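# Move drive, power supply and blanking panel between furniture

## Task

Finish three jobs in whatever order you like: (a) take the hard drive off the cart and set it lying flat on the anti-static mat on the work bench, entirely inside the mat's borders; (b) carry the spare power supply, a slim steel box with a round fan on one end and gold contacts on the other, from the parts shelving to the work bench; (c) move the blanking panel from the work bench so it sits completely within the empty bay of the parts shelving. No other item from the bench or the shelving may end up on the floor. The hard drive breaks, failing the task, if it falls even a little way or is struck hard. When finished, release everything and back away. The robot must not topple or be left leaning, or the task fails. A result that stays in place only because the robot is holding it is not counted.

## Robot and tools

Robot: a Hello Robot Stretch 3 with one arm. It has a two-wheel base (0.33 m long, 0.34 m wide), a lift that slides up a mast, and a telescoping arm that reaches out to the robot's RIGHT side. Extending the arm moves the gripper sideways, so to move the gripper forward or back you drive the base. On-the-spot turns pivot about the point midway between the wheels, 0.05 m behind the front edge. With the arm pulled in and the wrist folded, the turning sweep has radius 0.28 m; an unfolded, level wrist reaches past that.

Frames: the base frame has its origin on the floor between the drive wheels, x forward, y left, z up. hand_pose is reported in this frame, located where the closed fingertips meet; with all wrist joints at zero its x axis points up, y back along the arm toward the mast, z toward the rear. The odometry frame is the base frame as it was at scene start.

execute_actions: argument "actions" is a list holding one action (or empty, which only reports state and images). An action may contain "base", "joints", or both, plus optional "contact_limits"; all parts start together. "base" holds exactly one key: {"translate_m": d}, a relative straight drive of d metres from the base's last reported position, forward positive, range -1 to 1; or {"rotate_rad": d}, a relative turn in place, counter-clockwise (left) positive, range -3.2 to 3.2. No sideways motion. "joints" is one dictionary of absolute targets keyed by joint name: lift_m 0 to 1.1 (arm height, m); arm_m 0 to 0.52 (extension, m); wrist_yaw_rad -1.345 to 4.42 (0 along the arm, positive toward the front, 3.0 folded over the base); wrist_pitch_rad -1.57 to 0.451 (0 level, negative tips fingers down); wrist_roll_rad -2.911 to 2.911 (0 fingers side by side); gripper_m -0.089 to 0.179 (larger is wider; actual fingertip gap is smaller, by 0.007 nearly shut and 0.025 fully open, zero below 0.007); head_pan_rad -3.953 to 1.73 (0 forward, positive left, -1.57 faces along the arm); head_tilt_rad -1.53 to 0.419 (negative looks down). Tolerances for reaching a target: ±0.004 for lift, arm and gripper, ±0.02 for yaw, roll and head, ±0.05 for pitch. "contact_limits" accepts only arm_m, a motor effort percentage from 1 to 100 at which the arm motion halts (contact_stop); smaller is gentler but too small halts immediately. "cameras" chooses images: head_camera, nav_camera, wrist_camera or all; omitted/null means all, [] means none. Unknown keys or out-of-range values reject the whole call with no motion. Anything left out of an action may keep driving toward its earlier target. Each action lasts at most 15 s.

wait: "seconds" 0 to 10; commands nothing and returns the same report. zoom_image: "camera" plus "region" [x0, y0, x1, y1] in pixels of that camera's latest full image, at most 504 by 504. Image sizes: head_camera 896x504, nav_camera 672x504 (fisheye), wrist_camera 644x364. finished_scene: "scene" is the current scene's number; it ends the scene permanently after the robot has held the last command, and reports success. Replying with no tool call ends everything.

Result lines: joint_positions; base_status and joint_status (done, off_target meaning resting short and maybe still pushing, contact_stop, time_out, torque_fault); on_its_own covers uncommanded parts, where "held at" is the held target, not the actual position; motor_effort in percent, positive toward larger joint values, bracketed number is the peak (readings carry fixed bias and noise; positive wheel effort pushes forward); contact_limits shows active, default and maximum values; lidar_m gives 12 distances from the base origin, 30-degree sectors starting straight ahead and going counter-clockwise (4th left, 7th behind, 10th right), "-" for nothing, measured in a plane 0.17 m above the floor, blind to glass and partly blocked by the robot itself; wrist_depth_mm and head_depth_mm are 7x7 grids of median depths (head grid is sideways); base_odometry counts wheel turns, so slip looks like travel; turned_by_wheels and turned_by_imu give turn since last report; base_tilt in degrees, positive when leaning forward or right; pictures lists the returned images in order. After a stop, later motion calls in the same reply are skipped.

Stops: arm and lift halt and go slack when pressing firmly on something; a slack lift may sink under load or keep pressing, and closing fingers on a surface can push it up. Base, wrist and head have no contact stop and keep pushing. A wrist servo under prolonged strain shuts off for 10 s (torque_fault) and goes limp.

Gripping: command gripper_m below the object's width to grasp; release by commanding at least 0.02 above where the fingers met it. Neither the reading nor done confirms a grasp. Overly hard squeezes trigger a stall guard that weakens grip; send a different value to squeeze again.

Speed: the base is fast (0.30 m/s, 1.9 rad/s) only when stowed: lift_m under 0.30, arm_m under 0.03, wrist_yaw_rad above 2.54; otherwise 0.10 m/s and 0.63 rad/s.

Self-collision: fold or unfold the wrist only with lift_m between 0.32 and 0.95, wrist_pitch_rad -0.4 and roll near 0; once folded, lift may go down to 0.25. If wrist_yaw_rad is below -0.4, keep pitch at -0.5 or lower.

Avoid: pushing with the arm against solid things while the gripper is above roughly 0.45 m, pushing again after a contact_stop, driving while holding or pressing on something fixed, and snagging furniture, especially in reverse; any of these can tip the robot. If tilted, reverse the last move in small steps, free the gripper, and drop lift_m to about 0.2. Never drop or bang the hard drive; lower it gently. Loose objects may occasionally get nudged by outside pushes. The simulation keeps running while you compose replies, holding your last command.

Each tool is called after "Request:" in YAML: its name, and indented under it one key for each argument.

## Session

Request:
execute_actions:
  actions: []

Scene clock: 0.00 s.
base_odometry: x=+0.000 y=+0.000 heading=+0.000 (m, m, rad; odometry frame)
turned_by_wheels: +0.000 (rad since the last result)
turned_by_imu: +0.000 (rad since the last result)
base_tilt: forward=+1.1 right=-2.0 (deg)
lidar_m: 1.90 1.55 1.61 2.34 2.15 0.84 0.67 0.66 0.72 2.08 1.68 2.36
head_depth_mm: 1948 2300 2254 2254 2243 2232 2219 / 1946 2170 2161 2166 2159 2117 2118 / 1960 2101 2124 2081 2088 2074 2059 / 1989 2022 2003 2007 1977 1997 1976 / 1928 1952 1944 1920 1929 1908 1902 / 1857 1862 1864 1850 1865 1851 1827 / 1812 1806 1802 1802 1794 1765 1781
base_status: not commanded
joint_positions: lift_m=+0.454 arm_m=+0.002 wrist_yaw_rad=+2.896 wrist_pitch_rad=-0.614 wrist_roll_rad=+0.014 gripper_m=+0.037 head_pan_rad=+0.008 head_tilt_rad=+0.015
joint_status: not commanded
motor_effort: left_wheel=-1 right_wheel=-1 lift_m=+23 arm_m=-1 wrist_yaw_rad=+1 wrist_pitch_rad=+4 wrist_roll_rad=+0 gripper_m=+0 head_pan_rad=+1 head_tilt_rad=+3 (%)
hand_pose: x=+0.0264 y=+0.0430 z=+0.4259 quat_wxyz=(+0.296, +0.699, +0.127, +0.638) (m; base frame)
wrist_depth_mm: - - - - - - - / - - - - - - - / 851 - 857 861 866 912 889 / 736 724 739 733 743 755 751 / 641 643 - 653 662 660 664 / 576 576 - 578 568 576 583 / 515 - - 531 523 520 526
pictures: head_camera (sideways: a quarter turn clockwise sets it upright), nav_camera (sideways: a quarter turn counterclockwise sets it upright), wrist_camera
Images, in order (width x height): head_camera 896x504, nav_camera 672x504, wrist_camera 644x364.

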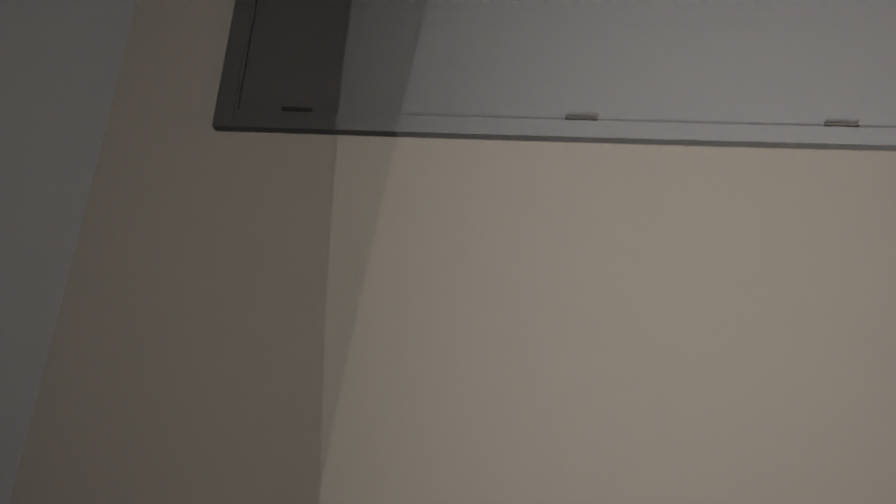

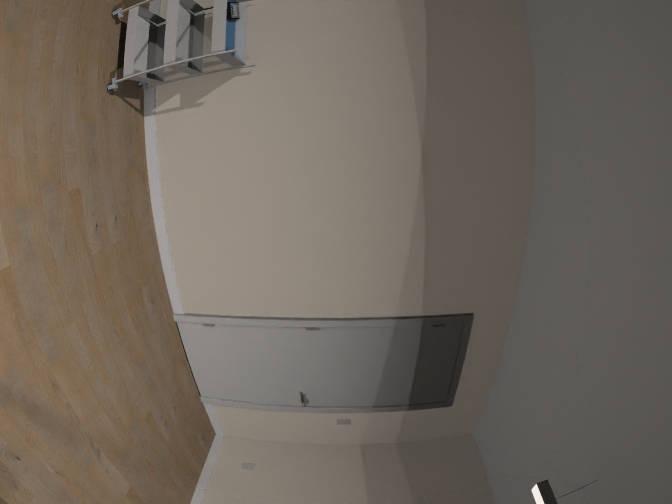

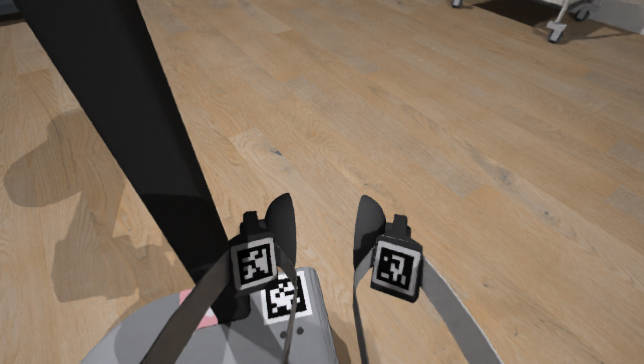

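Request:
execute_actions:
  actions:
    - {"joints":{"head_pan_rad":0.8,"head_tilt_rad":-0.4}}
  cameras: ["head_camera","nav_camera"]

Request:
execute_actions:
  actions:
    - {"joints":{"head_pan_rad":1.7,"head_tilt_rad":-0.4}}
  cameras: ["head_camera","nav_camera"]

Request:
execute_actions:
  actions:
    - {"joints":{"head_pan_rad":-1.3,"head_tilt_rad":-0.4}}
  cameras: ["head_camera","nav_camera"]

Request:
execute_actions:
  actions:
    - {"joints":{"head_pan_rad":-2.7,"head_tilt_rad":-0.4}}
  cameras: ["head_camera","nav_camera"]

Request:
execute_actions:
  actions:
    - {"joints":{"head_pan_rad":-3.9,"head_tilt_rad":-0.4}}
  cameras: ["head_camera","nav_camera"]

Scene clock: 1.67 s.
base_odometry: x=+0.000 y=+0.000 heading=+0.000 (m, m, rad; odometry frame)
turned_by_wheels: +0.000 (rad since the last result)
turned_by_imu: +0.000 (rad since the last result)
base_tilt: forward=+1.0 right=-2.0 (deg)
lidar_m: 1.90 1.55 1.60 2.33 2.14 0.84 0.67 0.66 0.72 2.08 1.68 2.36
head_depth_mm: 1611 1714 1796 1918 2018 1936 1546 / 1684 1779 1882 2008 2140 1897 1539 / 1747 1841 1947 2016 2051 1839 1537 / 1818 1937 2048 2031 2016 1886 1529 / 1906 2020 2141 2273 2198 1873 1528 / 2009 2131 2259 2444 2502 1891 1518 / 2089 2235 2401 2586 2478 1870 1511
base_status: not commanded
joint_positions: lift_m=+0.454 arm_m=+0.002 wrist_yaw_rad=+2.896 wrist_pitch_rad=-0.614 wrist_roll_rad=+0.014 gripper_m=+0.037 head_pan_rad=+0.793 head_tilt_rad=-0.394
joint_status: all done
motor_effort: left_wheel=-2(1) right_wheel=-1(1) lift_m=+24(23) arm_m=-1(1) wrist_yaw_rad=+1(1) wrist_pitch_rad=+4(4) wrist_roll_rad=+0(0) gripper_m=+0(0) head_pan_rad=+3(40) head_tilt_rad=-3(35) (%)
hand_pose: x=+0.0264 y=+0.0430 z=+0.4259 quat_wxyz=(+0.296, +0.699, +0.127, +0.638) (m; base frame)
wrist_depth_mm: - - - - - - - / - - - - - - - / 853 - 877 869 885 873 886 / 730 724 745 740 750 750 767 / 645 637 - 649 661 645 665 / 580 578 - 585 566 584 586 / 517 - - 533 523 524 527
pictures: head_camera (sideways: a quarter turn clockwise sets it upright), nav_camera (sideways: a quarter turn counterclockwise sets it upright)
Images, in order (width x height): head_camera 896x504, nav_camera 672x504.

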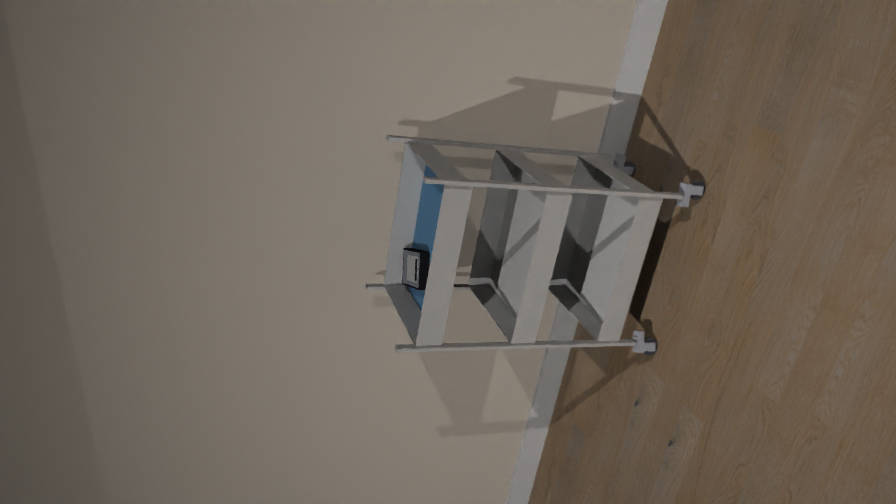

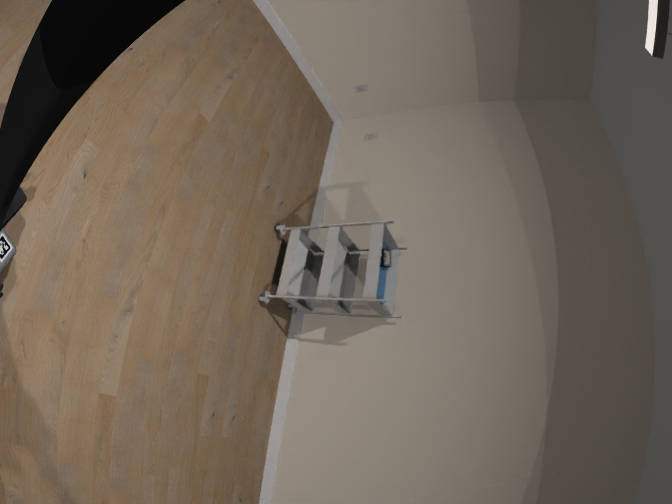

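Scene clock: 2.70 s.
base_odometry: x=+0.000 y=+0.000 heading=+0.000 (m, m, rad; odometry frame)
turned_by_wheels: +0.000 (rad since the last result)
turned_by_imu: +0.000 (rad since the last result)
base_tilt: forward=+1.0 right=-2.1 (deg)
lidar_m: 1.90 1.54 1.61 2.33 2.15 0.84 0.67 0.66 0.72 2.08 1.68 2.35
head_depth_mm: 2265 2418 2569 2793 2551 1915 1537 / 2208 2340 2524 2706 2533 1899 1531 / 2148 2289 2446 2616 2507 1899 1533 / 2111 2248 2390 2580 2516 1903 1525 / 2060 2199 2354 2520 2497 1892 1520 / 2011 2125 2264 2449 2491 1882 1524 / 1971 2059 2196 2311 2084 - -
base_status: not commanded
joint_positions: lift_m=+0.454 arm_m=+0.002 wrist_yaw_rad=+2.896 wrist_pitch_rad=-0.614 wrist_roll_rad=+0.014 gripper_m=+0.037 head_pan_rad=+1.693 head_tilt_rad=-0.395
joint_status: all done
motor_effort: left_wheel=-1(1) right_wheel=-1(1) lift_m=+23(24) arm_m=-1(1) wrist_yaw_rad=+0(0) wrist_pitch_rad=+4(4) wrist_roll_rad=+0(0) gripper_m=+0(1) head_pan_rad=+5(41) head_tilt_rad=-3(2) (%)
hand_pose: x=+0.0264 y=+0.0430 z=+0.4259 quat_wxyz=(+0.296, +0.699, +0.127, +0.638) (m; base frame)
wrist_depth_mm: - - - - - - - / - - - - - - - / 852 - 851 887 869 886 862 / 731 737 738 733 755 753 759 / 653 648 - 647 660 655 661 / 572 584 - 576 567 585 584 / 515 - - 527 523 519 518
pictures: head_camera (sideways: a quarter turn clockwise sets it upright), nav_camera (sideways: a quarter turn counterclockwise sets it upright)
Images, in order (width x height): head_camera 896x504, nav_camera 672x504.

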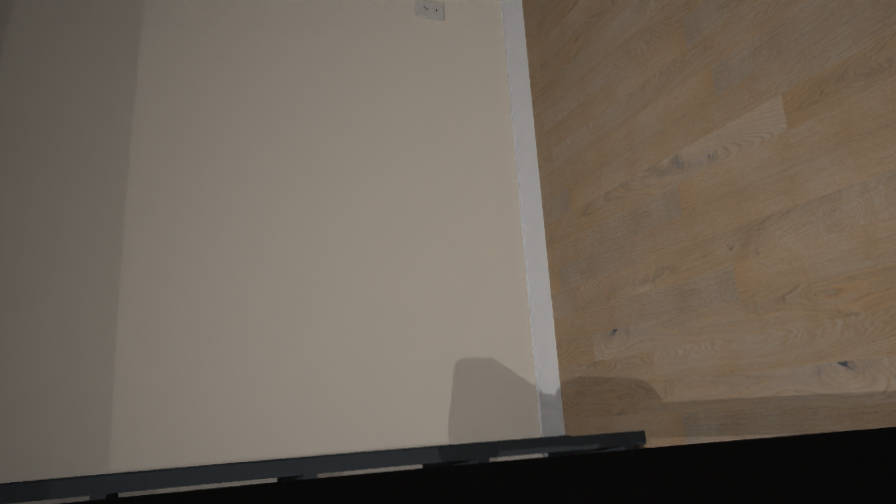

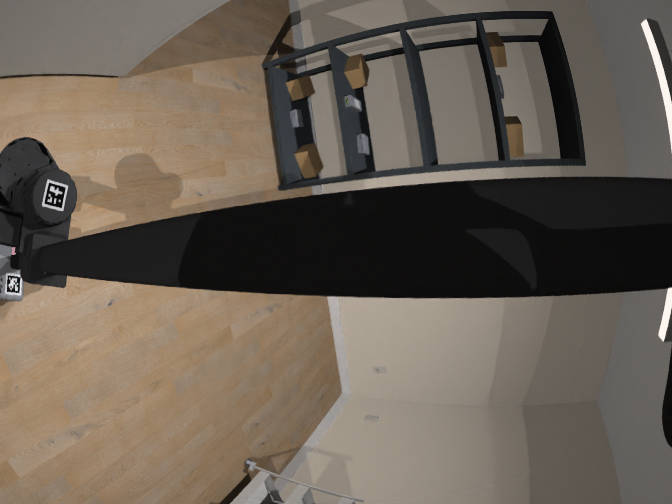

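Scene clock: 4.53 s.
base_odometry: x=+0.000 y=+0.000 heading=+0.000 (m, m, rad; odometry frame)
turned_by_wheels: +0.000 (rad since the last result)
turned_by_imu: +0.001 (rad since the last result)
base_tilt: forward=+1.1 right=-2.1 (deg)
lidar_m: 1.90 1.55 1.61 2.33 2.15 0.84 0.67 0.66 0.72 2.09 1.68 2.35
head_depth_mm: 2241 2358 2089 2712 2531 1914 1541 / 2232 2385 2083 2689 2534 1912 1540 / 2226 2352 2038 2670 2518 1902 1535 / 2218 2324 2028 2651 2512 1896 1529 / 2175 2336 1991 2668 2507 1896 1527 / 2169 2283 2247 2528 2371 1873 1513 / 2139 2268 2427 2628 2471 1878 1519
base_status: not commanded
joint_positions: lift_m=+0.454 arm_m=+0.002 wrist_yaw_rad=+2.896 wrist_pitch_rad=-0.614 wrist_roll_rad=+0.014 gripper_m=+0.037 head_pan_rad=-1.293 head_tilt_rad=-0.395
joint_status: all done
motor_effort: left_wheel=-1(1) right_wheel=+0(1) lift_m=+23(23) arm_m=-1(1) wrist_yaw_rad=+0(0) wrist_pitch_rad=+4(4) wrist_roll_rad=+0(0) gripper_m=+0(1) head_pan_rad=-3(43) head_tilt_rad=-3(4) (%)
hand_pose: x=+0.0264 y=+0.0430 z=+0.4259 quat_wxyz=(+0.296, +0.699, +0.127, +0.638) (m; base frame)
wrist_depth_mm: - - - - - - - / - - - - - - - / 878 - 866 873 861 889 879 / 736 732 753 747 750 748 767 / 640 647 - 650 660 648 659 / 578 576 - 574 571 580 589 / 518 - - 529 521 521 526
pictures: head_camera (sideways: a quarter turn clockwise sets it upright), nav_camera (sideways: a quarter turn counterclockwise sets it upright)
Images, in order (width x height): head_camera 896x504, nav_camera 672x504.

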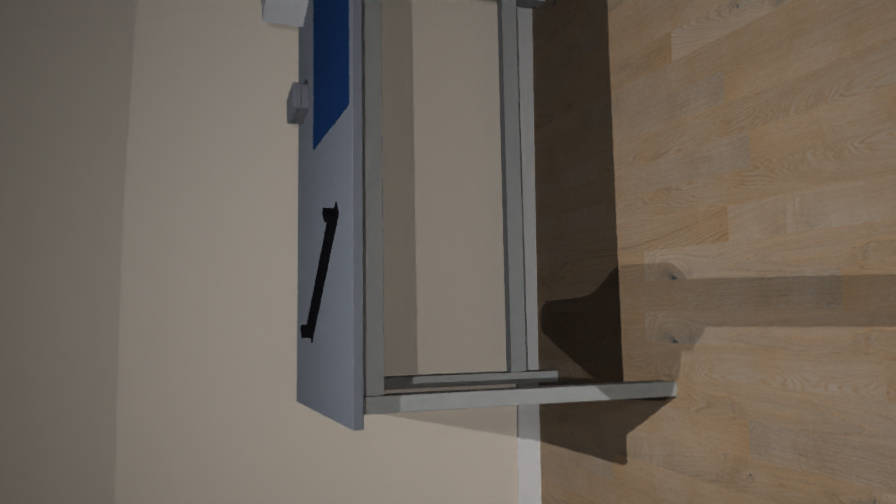

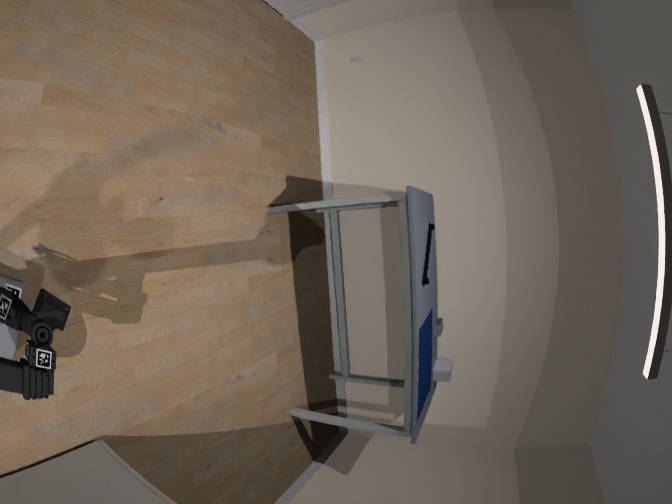

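Scene clock: 5.77 s.
base_odometry: x=+0.000 y=+0.000 heading=+0.000 (m, m, rad; odometry frame)
turned_by_wheels: +0.000 (rad since the last result)
turned_by_imu: +0.000 (rad since the last result)
base_tilt: forward=+1.0 right=-2.1 (deg)
lidar_m: 1.90 1.55 1.60 2.34 2.14 0.84 0.67 0.66 0.72 2.08 1.67 2.36
head_depth_mm: 545 578 614 654 703 756 822 / 548 582 620 662 708 765 831 / 552 586 623 665 715 773 842 / 556 591 630 675 727 785 849 / 562 596 635 679 733 793 861 / 567 602 640 687 740 802 874 / 571 607 647 694 749 811 890
base_status: not commanded
joint_positions: lift_m=+0.454 arm_m=+0.002 wrist_yaw_rad=+2.896 wrist_pitch_rad=-0.614 wrist_roll_rad=+0.014 gripper_m=+0.037 head_pan_rad=-2.693 head_tilt_rad=-0.395
joint_status: all done
motor_effort: left_wheel=-1(1) right_wheel=-1(1) lift_m=+23(24) arm_m=-1(1) wrist_yaw_rad=+0(1) wrist_pitch_rad=+4(4) wrist_roll_rad=+0(0) gripper_m=+0(1) head_pan_rad=-4(44) head_tilt_rad=-2(3) (%)
hand_pose: x=+0.0264 y=+0.0430 z=+0.4259 quat_wxyz=(+0.296, +0.699, +0.127, +0.638) (m; base frame)
wrist_depth_mm: - - - - - - - / - - - - - - - / 854 - 866 881 882 880 875 / 753 729 727 761 739 752 762 / 652 639 - 647 648 655 663 / 573 584 - 578 564 571 581 / 520 - - 525 524 524 526
pictures: head_camera (sideways: a quarter turn clockwise sets it upright), nav_camera (sideways: a quarter turn counterclockwise sets it upright)
Images, in order (width x height): head_camera 896x504, nav_camera 672x504.

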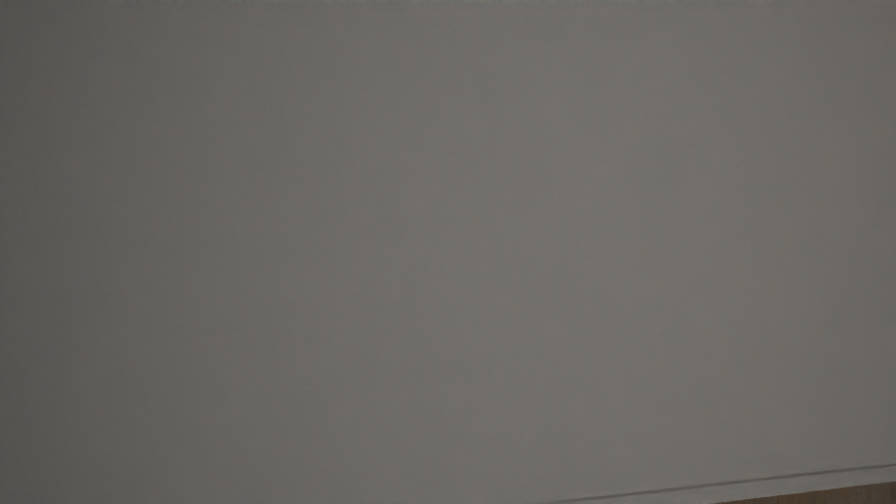

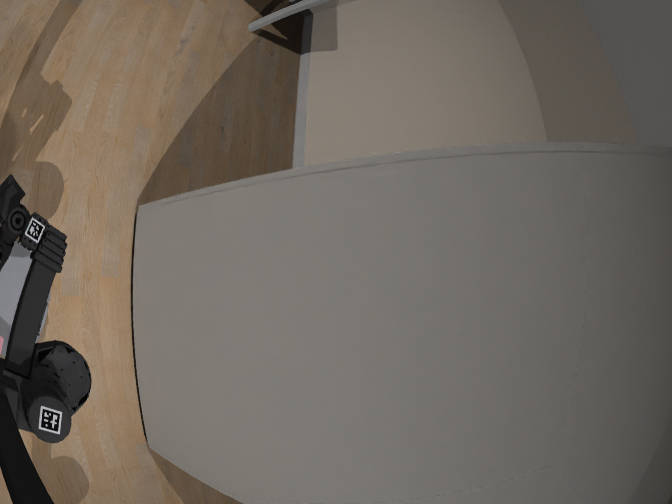

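Scene clock: 6.90 s.
base_odometry: x=+0.000 y=+0.000 heading=+0.000 (m, m, rad; odometry frame)
turned_by_wheels: +0.000 (rad since the last result)
turned_by_imu: +0.000 (rad since the last result)
base_tilt: forward=+1.1 right=-2.1 (deg)
lidar_m: 1.91 1.55 1.61 2.34 2.14 0.84 0.67 0.66 0.72 2.08 1.68 2.35
head_depth_mm: 2036 - - - - - - / 2068 2203 2321 2353 2348 1914 - / 2125 2316 2434 2277 2369 1896 1531 / 2236 2424 2509 2693 2337 1892 1519 / 2409 2551 2739 2946 2493 1883 1529 / 2528 2693 2888 3062 2507 1876 1520 / 2490 2616 2697 2828 1029 1076 1139
base_status: not commanded
joint_positions: lift_m=+0.454 arm_m=+0.002 wrist_yaw_rad=+2.896 wrist_pitch_rad=-0.614 wrist_roll_rad=+0.014 gripper_m=+0.037 head_pan_rad=-3.893 head_tilt_rad=-0.395
joint_status: all done
motor_effort: left_wheel=-2(2) right_wheel=-1(1) lift_m=+23(24) arm_m=-1(0) wrist_yaw_rad=+1(0) wrist_pitch_rad=+4(4) wrist_roll_rad=+0(0) gripper_m=+0(0) head_pan_rad=-3(45) head_tilt_rad=-2(6) (%)
hand_pose: x=+0.0264 y=+0.0430 z=+0.4259 quat_wxyz=(+0.296, +0.699, +0.127, +0.638) (m; base frame)
wrist_depth_mm: - - - - - - - / - - - - - - - / 887 - 862 878 869 877 889 / 740 727 745 757 747 769 757 / 651 646 - 658 664 652 659 / 576 574 - 575 567 579 586 / 521 - - 535 517 521 530
pictures: head_camera (sideways: a quarter turn clockwise sets it upright), nav_camera (sideways: a quarter turn counterclockwise sets it upright)
Images, in order (width x height): head_camera 896x504, nav_camera 672x504.

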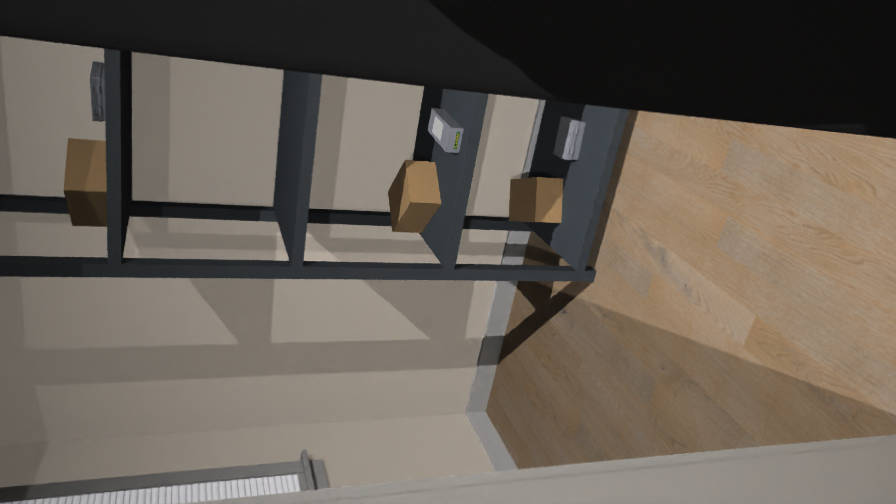

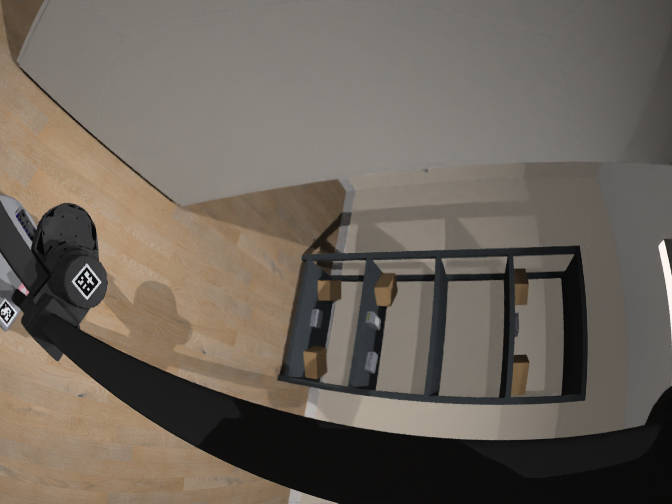

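Request:
execute_actions:
  actions:
    - {"base":{"rotate_rad":1.05},"joints":{"lift_m":0.28,"wrist_pitch_rad":-0.4,"wrist_yaw_rad":3.0,"head_pan_rad":-0.3,"head_tilt_rad":-0.5}}
  cameras: []

Request:
execute_actions:
  actions:
    - {"base":{"translate_m":1.0}}
  cameras: []

Request:
execute_actions:
  actions:
    - {"base":{"translate_m":0.24}}
  cameras: []

Request:
execute_actions:
  actions:
    - {"base":{"rotate_rad":0.87},"joints":{"head_pan_rad":-1.57,"head_tilt_rad":-0.75}}
  cameras: ["head_camera","nav_camera"]

Scene clock: 10.73 s.
base_odometry: x=+0.000 y=+0.000 heading=+1.050 (m, m, rad; odometry frame)
turned_by_wheels: +1.050 (rad since the last result)
turned_by_imu: +1.032 (rad since the last result)
base_tilt: forward=+1.0 right=-2.0 (deg)
lidar_m: 1.60 2.34 1.84 0.84 0.67 0.66 0.72 2.09 1.68 2.36 1.91 1.54
head_depth_mm: 1605 1709 1823 1983 2089 1721 1420 / 1649 1761 1908 2061 2155 1724 1416 / 1698 1834 1949 2123 2168 1703 1410 / 1764 1895 1994 2028 2018 1702 1404 / 1827 1976 2017 2166 2054 1691 1404 / 1907 2045 2215 2500 2096 1700 1398 / 1972 2147 2346 2579 2137 1692 1400
base_status: done
joint_positions: lift_m=+0.280 arm_m=+0.002 wrist_yaw_rad=+2.998 wrist_pitch_rad=-0.418 wrist_roll_rad=+0.014 gripper_m=+0.037 head_pan_rad=-0.307 head_tilt_rad=-0.494
joint_status: all done
motor_effort: left_wheel=-3(9) right_wheel=+2(8) lift_m=+20(21) arm_m=+0(0) wrist_yaw_rad=+2(3) wrist_pitch_rad=+6(6) wrist_roll_rad=+0(0) gripper_m=+0(1) head_pan_rad=+3(42) head_tilt_rad=-4(19) (%)
hand_pose: x=+0.0108 y=+0.0754 z=+0.2929 quat_wxyz=(+0.197, +0.705, +0.096, +0.675) (m; base frame)
wrist_depth_mm: 525 - 852 - - - - / 543 - 916 - - - - / 569 653 871 857 875 865 884 / 621 667 681 681 676 692 698 / 550 542 - 554 569 570 571 / 468 487 - - 465 477 483 / - - - - 415 415 420
pictures: none
No camera images: the call's "cameras" was empty. Leave "cameras" out to get every camera's image.

Scene clock: 15.73 s.
base_odometry: x=+0.498 y=+0.867 heading=+1.050 (m, m, rad; odometry frame)
turned_by_wheels: +0.000 (rad since the last result)
turned_by_imu: +0.008 (rad since the last result)
base_tilt: forward=+1.1 right=-2.2 (deg)
lidar_m: 0.75 1.72 1.70 1.49 2.10 1.45 1.58 2.34 2.76 1.38 0.69 0.69
head_depth_mm: 906 963 1035 1111 1049 912 1001 / 932 995 1082 1155 1034 1080 1057 / 968 1040 1123 1195 1004 1106 1178 / 1001 1077 1164 1271 1000 1106 1209 / 1039 1123 1216 1341 1473 1598 1408 / 1074 1170 1270 1407 1555 1649 1400 / 1124 1223 1335 1471 1655 1693 1402
base_status: done
joint_positions: lift_m=+0.280 arm_m=+0.002 wrist_yaw_rad=+2.999 wrist_pitch_rad=-0.417 wrist_roll_rad=+0.014 gripper_m=+0.037 head_pan_rad=-0.307 head_tilt_rad=-0.494
joint_status: not commanded
motor_effort: left_wheel=-4(7) right_wheel=+2(9) lift_m=+20(20) arm_m=-1(1) wrist_yaw_rad=+2(2) wrist_pitch_rad=+6(5) wrist_roll_rad=+0(0) gripper_m=+0(0) head_pan_rad=+4(3) head_tilt_rad=-3(4) (%)
hand_pose: x=+0.0107 y=+0.0755 z=+0.2930 quat_wxyz=(+0.196, +0.705, +0.096, +0.675) (m; base frame)
wrist_depth_mm: - - - - - - - / - - - - - - - / 851 844 870 862 877 890 884 / 663 663 675 678 688 687 692 / 545 548 - 553 581 563 566 / 470 484 - - 460 482 479 / - - - - 411 417 422
pictures: none
No camera images: the call's "cameras" was empty. Leave "cameras" out to get every camera's image.

Scene clock: 18.13 s.
base_odometry: x=+0.617 y=+1.075 heading=+1.050 (m, m, rad; odometry frame)
turned_by_wheels: +0.000 (rad since the last result)
turned_by_imu: +0.002 (rad since the last result)
base_tilt: forward=+1.1 right=-2.0 (deg)
lidar_m: 0.98 1.51 1.55 1.49 2.12 1.65 1.79 2.54 2.29 1.13 0.50 0.50
head_depth_mm: 738 789 846 912 956 803 703 / 762 815 880 954 971 806 738 / 788 848 912 990 1078 823 909 / 816 881 952 1040 1147 1254 1346 / 848 915 996 1089 1206 1346 1403 / 881 955 1039 1143 1272 1438 1397 / 914 1001 1095 1204 1349 1527 1400
base_status: done
joint_positions: lift_m=+0.280 arm_m=+0.002 wrist_yaw_rad=+2.999 wrist_pitch_rad=-0.417 wrist_roll_rad=+0.014 gripper_m=+0.037 head_pan_rad=-0.307 head_tilt_rad=-0.495
joint_status: not commanded
motor_effort: left_wheel=-3(9) right_wheel=+2(9) lift_m=+20(20) arm_m=-1(1) wrist_yaw_rad=+1(2) wrist_pitch_rad=+6(5) wrist_roll_rad=+0(0) gripper_m=+0(0) head_pan_rad=+4(3) head_tilt_rad=-3(3) (%)
hand_pose: x=+0.0107 y=+0.0755 z=+0.2930 quat_wxyz=(+0.196, +0.705, +0.096, +0.675) (m; base frame)
wrist_depth_mm: - - - - - - - / - - - - - - - / 854 853 854 879 874 869 878 / 669 668 677 688 677 692 684 / 552 549 - 557 567 569 572 / 468 487 - - 459 480 482 / - - - - 414 415 414
pictures: none
No camera images: the call's "cameras" was empty. Leave "cameras" out to get every camera's image.

Scene clock: 19.97 s.
base_odometry: x=+0.617 y=+1.075 heading=+1.919 (m, m, rad; odometry frame)
turned_by_wheels: +0.870 (rad since the last result)
turned_by_imu: +0.853 (rad since the last result)
base_tilt: forward=+1.0 right=-2.1 (deg)
lidar_m: 1.55 1.59 1.50 1.64 1.69 2.54 2.54 1.35 0.52 0.50 0.51 1.23
head_depth_mm: 783 874 997 952 812 1324 1226 / 785 877 992 952 831 1010 1164 / 785 875 995 951 830 1007 1155 / 782 875 998 939 828 1005 1163 / 780 875 972 925 828 1004 1156 / 783 873 974 1075 802 1313 1197 / 782 874 993 1149 1365 1402 1218
base_status: done
joint_positions: lift_m=+0.280 arm_m=+0.002 wrist_yaw_rad=+2.999 wrist_pitch_rad=-0.417 wrist_roll_rad=+0.014 gripper_m=+0.037 head_pan_rad=-1.563 head_tilt_rad=-0.741
joint_status: all done
motor_effort: left_wheel=-3(10) right_wheel=+2(9) lift_m=+20(20) arm_m=-1(0) wrist_yaw_rad=+1(1) wrist_pitch_rad=+6(6) wrist_roll_rad=+0(0) gripper_m=+1(1) head_pan_rad=-4(42) head_tilt_rad=-5(27) (%)
hand_pose: x=+0.0107 y=+0.0755 z=+0.2930 quat_wxyz=(+0.196, +0.705, +0.096, +0.675) (m; base frame)
wrist_depth_mm: - - - - - - - / - - - - - - - / 839 846 855 872 875 897 884 / 672 661 664 670 683 698 698 / 551 551 - 558 568 564 571 / 467 484 - - 459 483 480 / - - - - 414 414 418
pictures: head_camera (sideways: a quarter turn clockwise sets it upright), nav_camera (sideways: a quarter turn counterclockwise sets it upright)
Images, in order (width x height): head_camera 896x504, nav_camera 672x504.

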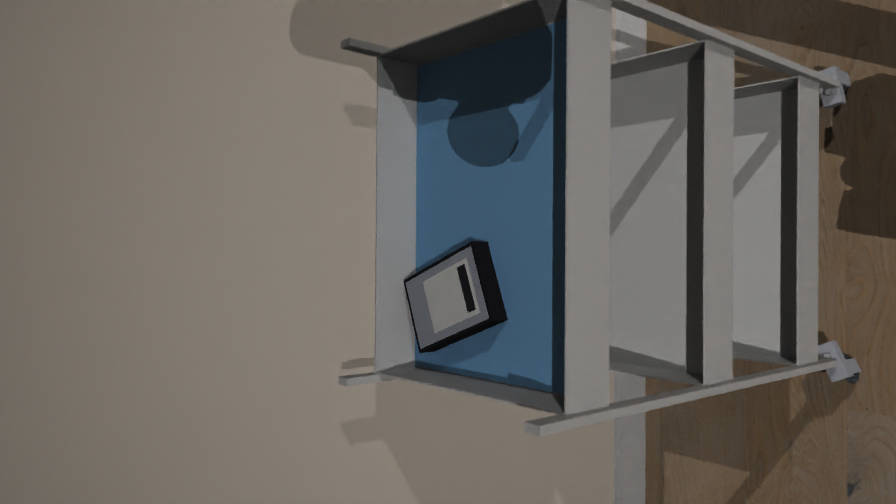

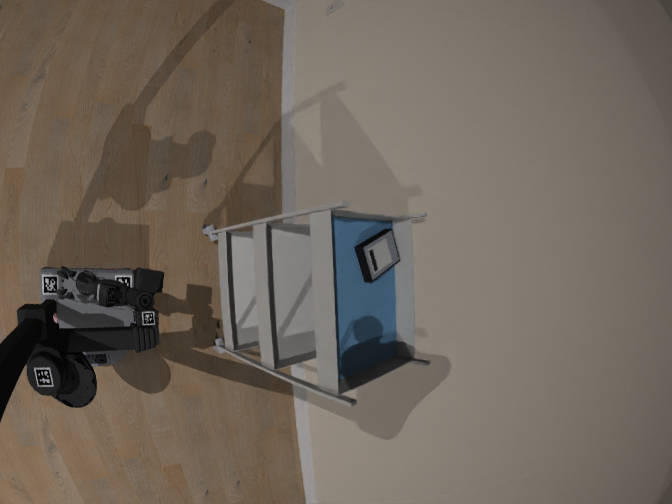

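Request:
execute_actions:
  actions:
    - {"joints":{"lift_m":0.93}}
  cameras: []

Request:
execute_actions:
  actions:
    - {"joints":{"wrist_yaw_rad":0.33,"gripper_m":0.17}}
  cameras: []

Request:
execute_actions:
  actions:
    - {"joints":{"lift_m":1.02,"wrist_pitch_rad":-1.4,"arm_m":0.4}}

Scene clock: 27.37 s.
base_odometry: x=+0.617 y=+1.075 heading=+1.919 (m, m, rad; odometry frame)
turned_by_wheels: +0.000 (rad since the last result)
turned_by_imu: +0.002 (rad since the last result)
base_tilt: forward=+1.0 right=-2.0 (deg)
lidar_m: 1.55 1.59 1.50 1.65 1.69 2.55 2.54 1.35 0.52 0.50 0.51 1.23
head_depth_mm: 784 879 998 967 - - 1201 / 787 875 998 956 830 - 1163 / 781 876 997 953 829 - - / 783 877 996 937 832 - 1185 / 783 879 973 922 826 - 1179 / 782 875 972 1081 804 1375 1183 / 782 872 993 1151 1364 1396 1221
base_status: not commanded
joint_positions: lift_m=+0.930 arm_m=+0.002 wrist_yaw_rad=+2.999 wrist_pitch_rad=-0.417 wrist_roll_rad=+0.014 gripper_m=+0.037 head_pan_rad=-1.563 head_tilt_rad=-0.741
joint_status: all done
motor_effort: left_wheel=-3(3) right_wheel=+2(2) lift_m=+26(29) arm_m=-1(1) wrist_yaw_rad=+2(1) wrist_pitch_rad=+6(6) wrist_roll_rad=+0(0) gripper_m=+0(1) head_pan_rad=-4(4) head_tilt_rad=-6(5) (%)
hand_pose: x=+0.0107 y=+0.0755 z=+0.9428 quat_wxyz=(+0.196, +0.705, +0.096, +0.675) (m; base frame)
wrist_depth_mm: - - - - - - - / - - - - - - - / - - - - - - - / - - - - - - - / - - - - - - - / - - - - - - - / - - - - - - -
pictures: none
No camera images: the call's "cameras" was empty. Leave "cameras" out to get every camera's image.

Scene clock: 29.70 s.
base_odometry: x=+0.617 y=+1.075 heading=+1.919 (m, m, rad; odometry frame)
turned_by_wheels: +0.000 (rad since the last result)
turned_by_imu: +0.001 (rad since the last result)
base_tilt: forward=+0.9 right=-2.1 (deg)
lidar_m: 1.55 1.60 1.50 1.64 1.68 2.55 2.54 1.35 0.52 0.50 0.51 1.23
head_depth_mm: 785 878 997 972 - - - / 783 875 998 956 827 - - / 782 875 1002 982 - - - / 782 876 997 964 - - 1183 / 783 875 980 930 807 1026 1158 / 786 872 976 1081 804 1316 1200 / 781 881 993 1152 1385 1393 1225
base_status: not commanded
joint_positions: lift_m=+0.930 arm_m=+0.002 wrist_yaw_rad=+0.332 wrist_pitch_rad=-0.417 wrist_roll_rad=+0.014 gripper_m=+0.170 head_pan_rad=-1.563 head_tilt_rad=-0.741
joint_status: all done
motor_effort: left_wheel=-3(3) right_wheel=+2(3) lift_m=+27(27) arm_m=+0(0) wrist_yaw_rad=-1(3) wrist_pitch_rad=+5(5) wrist_roll_rad=+0(0) gripper_m=+1(91) head_pan_rad=-3(3) head_tilt_rad=-5(6) (%)
hand_pose: x=+0.0517 y=-0.3590 z=+0.9428 quat_wxyz=(+0.702, +0.259, -0.663, -0.032) (m; base frame)
wrist_depth_mm: 793 737 670 619 570 532 493 / 894 819 736 667 622 574 535 / - 934 819 733 671 625 570 / - - 939 639 638 614 615 / - - - 528 546 559 673 / - - - 431 456 452 709 / - - - 656 638 375 353
pictures: none
No camera images: the call's "cameras" was empty. Leave "cameras" out to get every camera's image.

Scene clock: 33.83 s.
base_odometry: x=+0.617 y=+1.075 heading=+1.919 (m, m, rad; odometry frame)
turned_by_wheels: +0.000 (rad since the last result)
turned_by_imu: +0.001 (rad since the last result)
base_tilt: forward=+1.0 right=-2.0 (deg)
lidar_m: 1.55 1.60 1.50 1.65 1.69 2.55 2.56 1.35 0.52 0.50 0.51 1.23
head_depth_mm: 794 877 997 953 810 1324 1228 / - 876 982 954 829 1008 1164 / - - 1012 952 830 1010 1154 / 779 876 1019 935 826 1003 1162 / 782 875 977 909 826 1006 1159 / 781 875 972 1073 804 1323 1197 / 782 875 989 1151 1369 1406 1213
base_status: not commanded
joint_positions: lift_m=+1.020 arm_m=+0.400 wrist_yaw_rad=+0.330 wrist_pitch_rad=-1.398 wrist_roll_rad=+0.014 gripper_m=+0.170 head_pan_rad=-1.563 head_tilt_rad=-0.741
joint_status: all done
motor_effort: left_wheel=-3(4) right_wheel=+3(2) lift_m=+26(29) arm_m=+2(7) wrist_yaw_rad=+0(2) wrist_pitch_rad=+0(6) wrist_roll_rad=+0(0) gripper_m=+0(1) head_pan_rad=-3(3) head_tilt_rad=-5(5) (%)
hand_pose: x=-0.0151 y=-0.5639 z=+0.9020 quat_wxyz=(+0.605, +0.535, -0.463, -0.364) (m; base frame)
wrist_depth_mm: - - 371 366 389 385 350 / - - 391 363 390 390 390 / - - 395 393 394 387 737 / - 377 394 394 395 394 - / - - - 396 394 397 - / - - - - 400 396 - / - - - - - - -
pictures: head_camera (sideways: a quarter turn clockwise sets it upright), nav_camera (sideways: a quarter turn counterclockwise sets it upright), wrist_camera
Images, in order (width x height): head_camera 896x504, nav_camera 672x504, wrist_camera 644x364.

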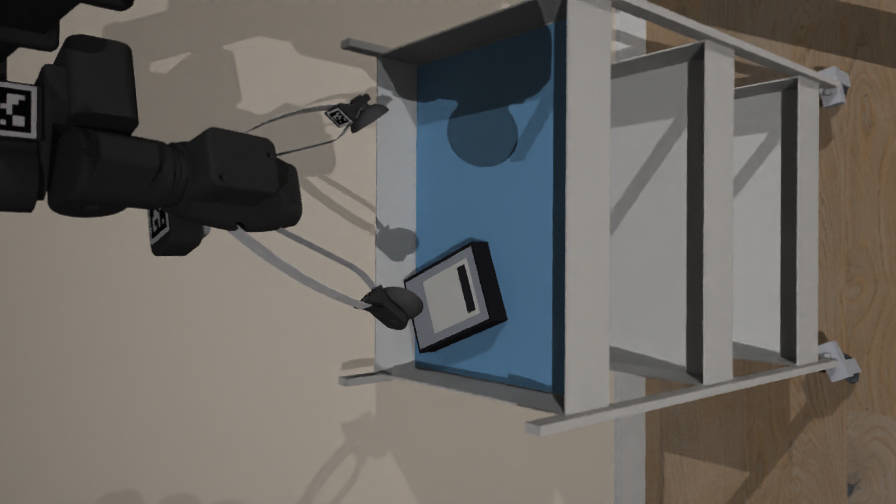

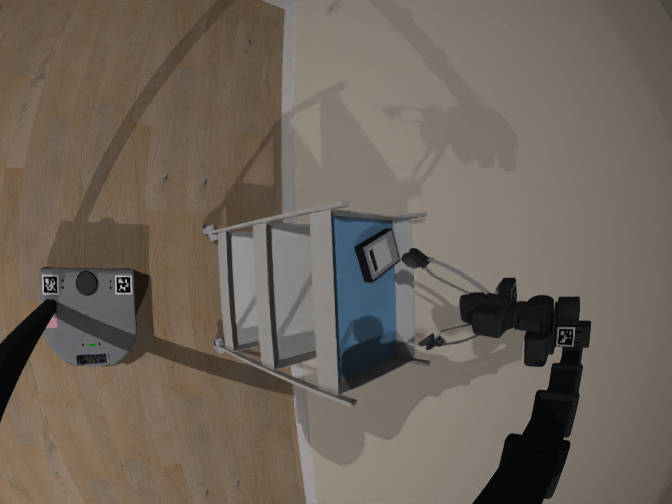

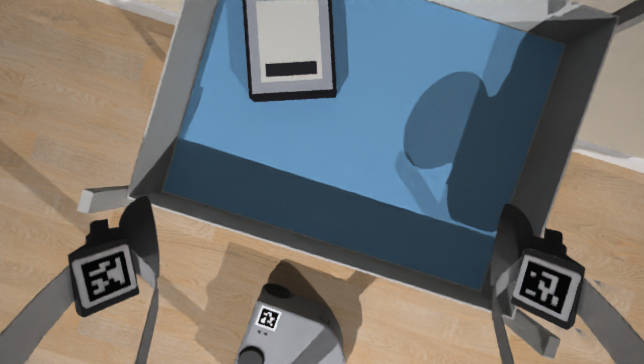

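Request:
execute_actions:
  actions:
    - {"base":{"translate_m":0.07},"joints":{"wrist_pitch_rad":-1.15,"arm_m":0.507,"wrist_yaw_rad":0.37,"lift_m":0.93}}
  cameras: ["head_camera","wrist_camera"]

Scene clock: 36.97 s.
base_odometry: x=+0.593 y=+1.141 heading=+1.919 (m, m, rad; odometry frame)
turned_by_wheels: +0.000 (rad since the last result)
turned_by_imu: +0.001 (rad since the last result)
base_tilt: forward=+1.0 right=-1.9 (deg)
lidar_m: 1.48 1.52 1.45 1.65 1.69 2.61 2.61 1.34 0.52 0.49 0.92 1.22
head_depth_mm: 768 - 1016 928 816 989 1161 / 756 902 990 956 808 1010 1164 / 757 - 1021 953 827 1006 1156 / 782 857 1008 910 826 1002 1158 / 779 870 970 977 804 1007 1164 / 778 873 985 1148 1360 1403 1216 / 779 870 988 1143 1364 1399 1218
base_status: done
joint_positions: lift_m=+0.930 arm_m=+0.507 wrist_yaw_rad=+0.369 wrist_pitch_rad=-1.156 wrist_roll_rad=+0.014 gripper_m=+0.170 head_pan_rad=-1.563 head_tilt_rad=-0.741
joint_status: all done
motor_effort: left_wheel=-4(4) right_wheel=+2(9) lift_m=+20(21) arm_m=+3(3) wrist_yaw_rad=+2(3) wrist_pitch_rad=+2(3) wrist_roll_rad=+0(0) gripper_m=+0(0) head_pan_rad=-3(3) head_tilt_rad=-5(5) (%)
hand_pose: x=+0.0076 y=-0.7275 z=+0.8246 quat_wxyz=(+0.649, +0.486, -0.516, -0.275) (m; base frame)
wrist_depth_mm: 521 411 326 285 247 220 198 / 897 613 419 372 310 266 235 / - - 336 336 384 344 291 / - - 323 302 325 313 364 / 943 963 315 292 319 317 313 / 919 284 305 283 309 308 309 / 883 300 298 301 301 298 301
pictures: head_camera (sideways: a quarter turn clockwise sets it upright), wrist_camera
Images, in order (width x height): head_camera 896x504, wrist_camera 644x364.

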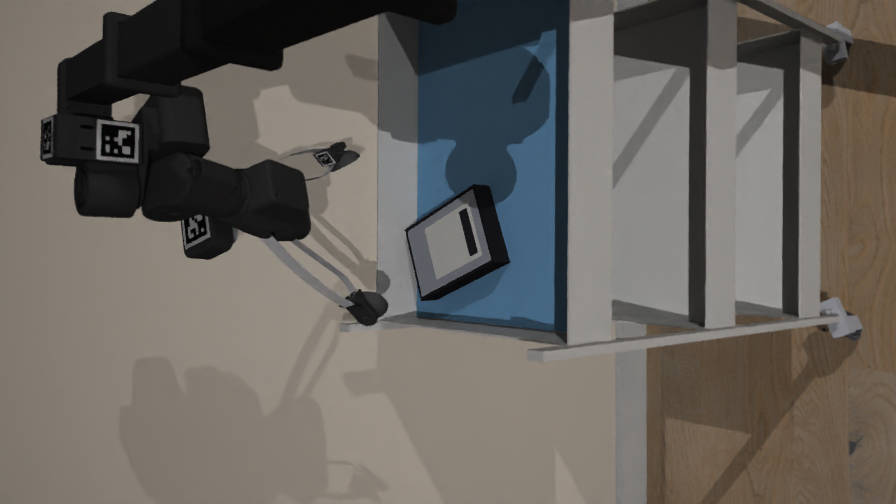

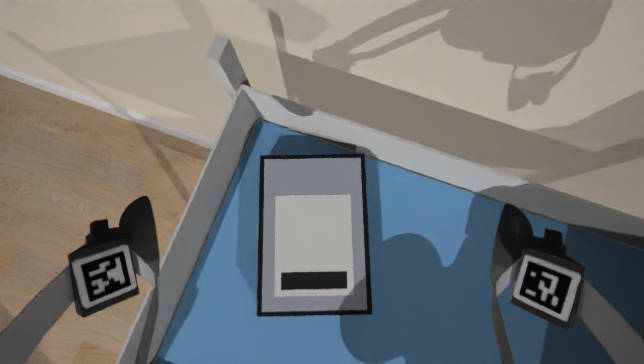

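Request:
execute_actions:
  actions:
    - {"base":{"translate_m":0.008},"joints":{"gripper_m":0.15,"lift_m":0.86}}
  cameras: ["head_camera","wrist_camera"]

Scene clock: 39.33 s.
base_odometry: x=+0.591 y=+1.149 heading=+1.919 (m, m, rad; odometry frame)
turned_by_wheels: +0.000 (rad since the last result)
turned_by_imu: +0.001 (rad since the last result)
base_tilt: forward=+1.1 right=-2.1 (deg)
lidar_m: 1.47 1.51 1.45 1.66 1.69 3.31 3.23 1.35 0.52 0.49 0.92 1.23
head_depth_mm: 779 857 - - 755 1011 1165 / 779 - 1009 952 809 1010 1163 / 781 - 1011 938 808 1003 1164 / 778 874 990 910 829 1004 1157 / 780 870 990 1072 828 1133 1177 / 778 873 988 1141 1359 1398 1227 / 779 872 990 1148 1362 1396 1216
base_status: done
joint_positions: lift_m=+0.860 arm_m=+0.507 wrist_yaw_rad=+0.369 wrist_pitch_rad=-1.156 wrist_roll_rad=+0.014 gripper_m=+0.150 head_pan_rad=-1.563 head_tilt_rad=-0.741
joint_status: all done
motor_effort: left_wheel=-2(4) right_wheel=+2(9) lift_m=+20(20) arm_m=+2(3) wrist_yaw_rad=+1(2) wrist_pitch_rad=+2(2) wrist_roll_rad=+0(0) gripper_m=+0(80) head_pan_rad=-3(3) head_tilt_rad=-5(5) (%)
hand_pose: x=+0.0076 y=-0.7275 z=+0.7546 quat_wxyz=(+0.649, +0.486, -0.516, -0.275) (m; base frame)
wrist_depth_mm: 524 408 290 285 246 219 197 / 895 607 244 237 301 268 233 / 948 930 252 258 239 229 285 / 902 896 251 233 257 255 225 / 890 881 247 224 250 252 252 / 845 238 240 217 242 - 242 / 841 227 234 214 235 236 236
pictures: head_camera (sideways: a quarter turn clockwise sets it upright), wrist_camera
Images, in order (width x height): head_camera 896x504, wrist_camera 644x364.

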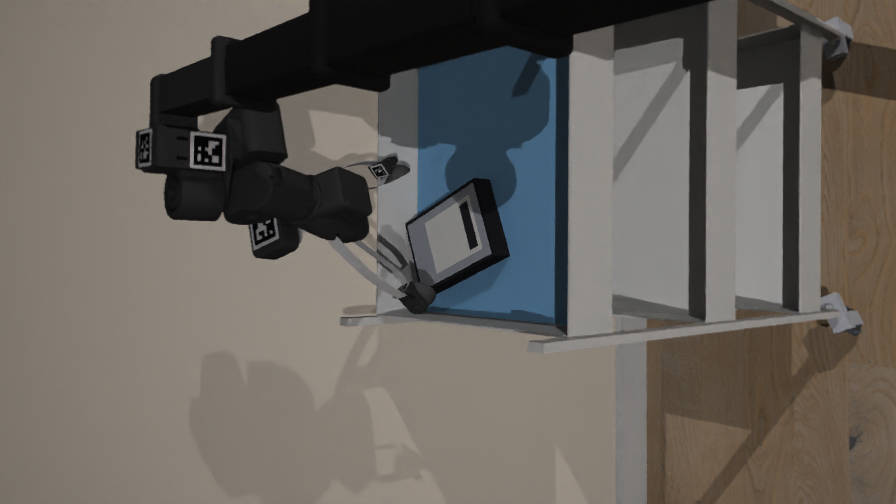

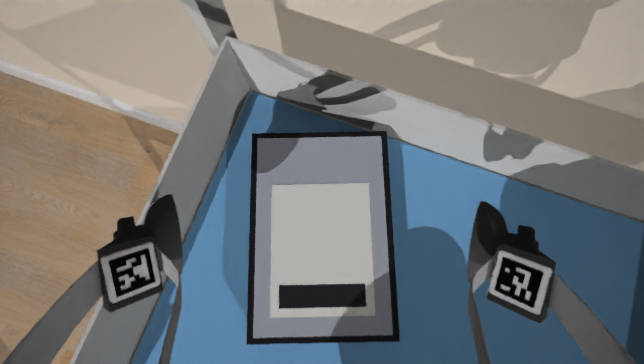

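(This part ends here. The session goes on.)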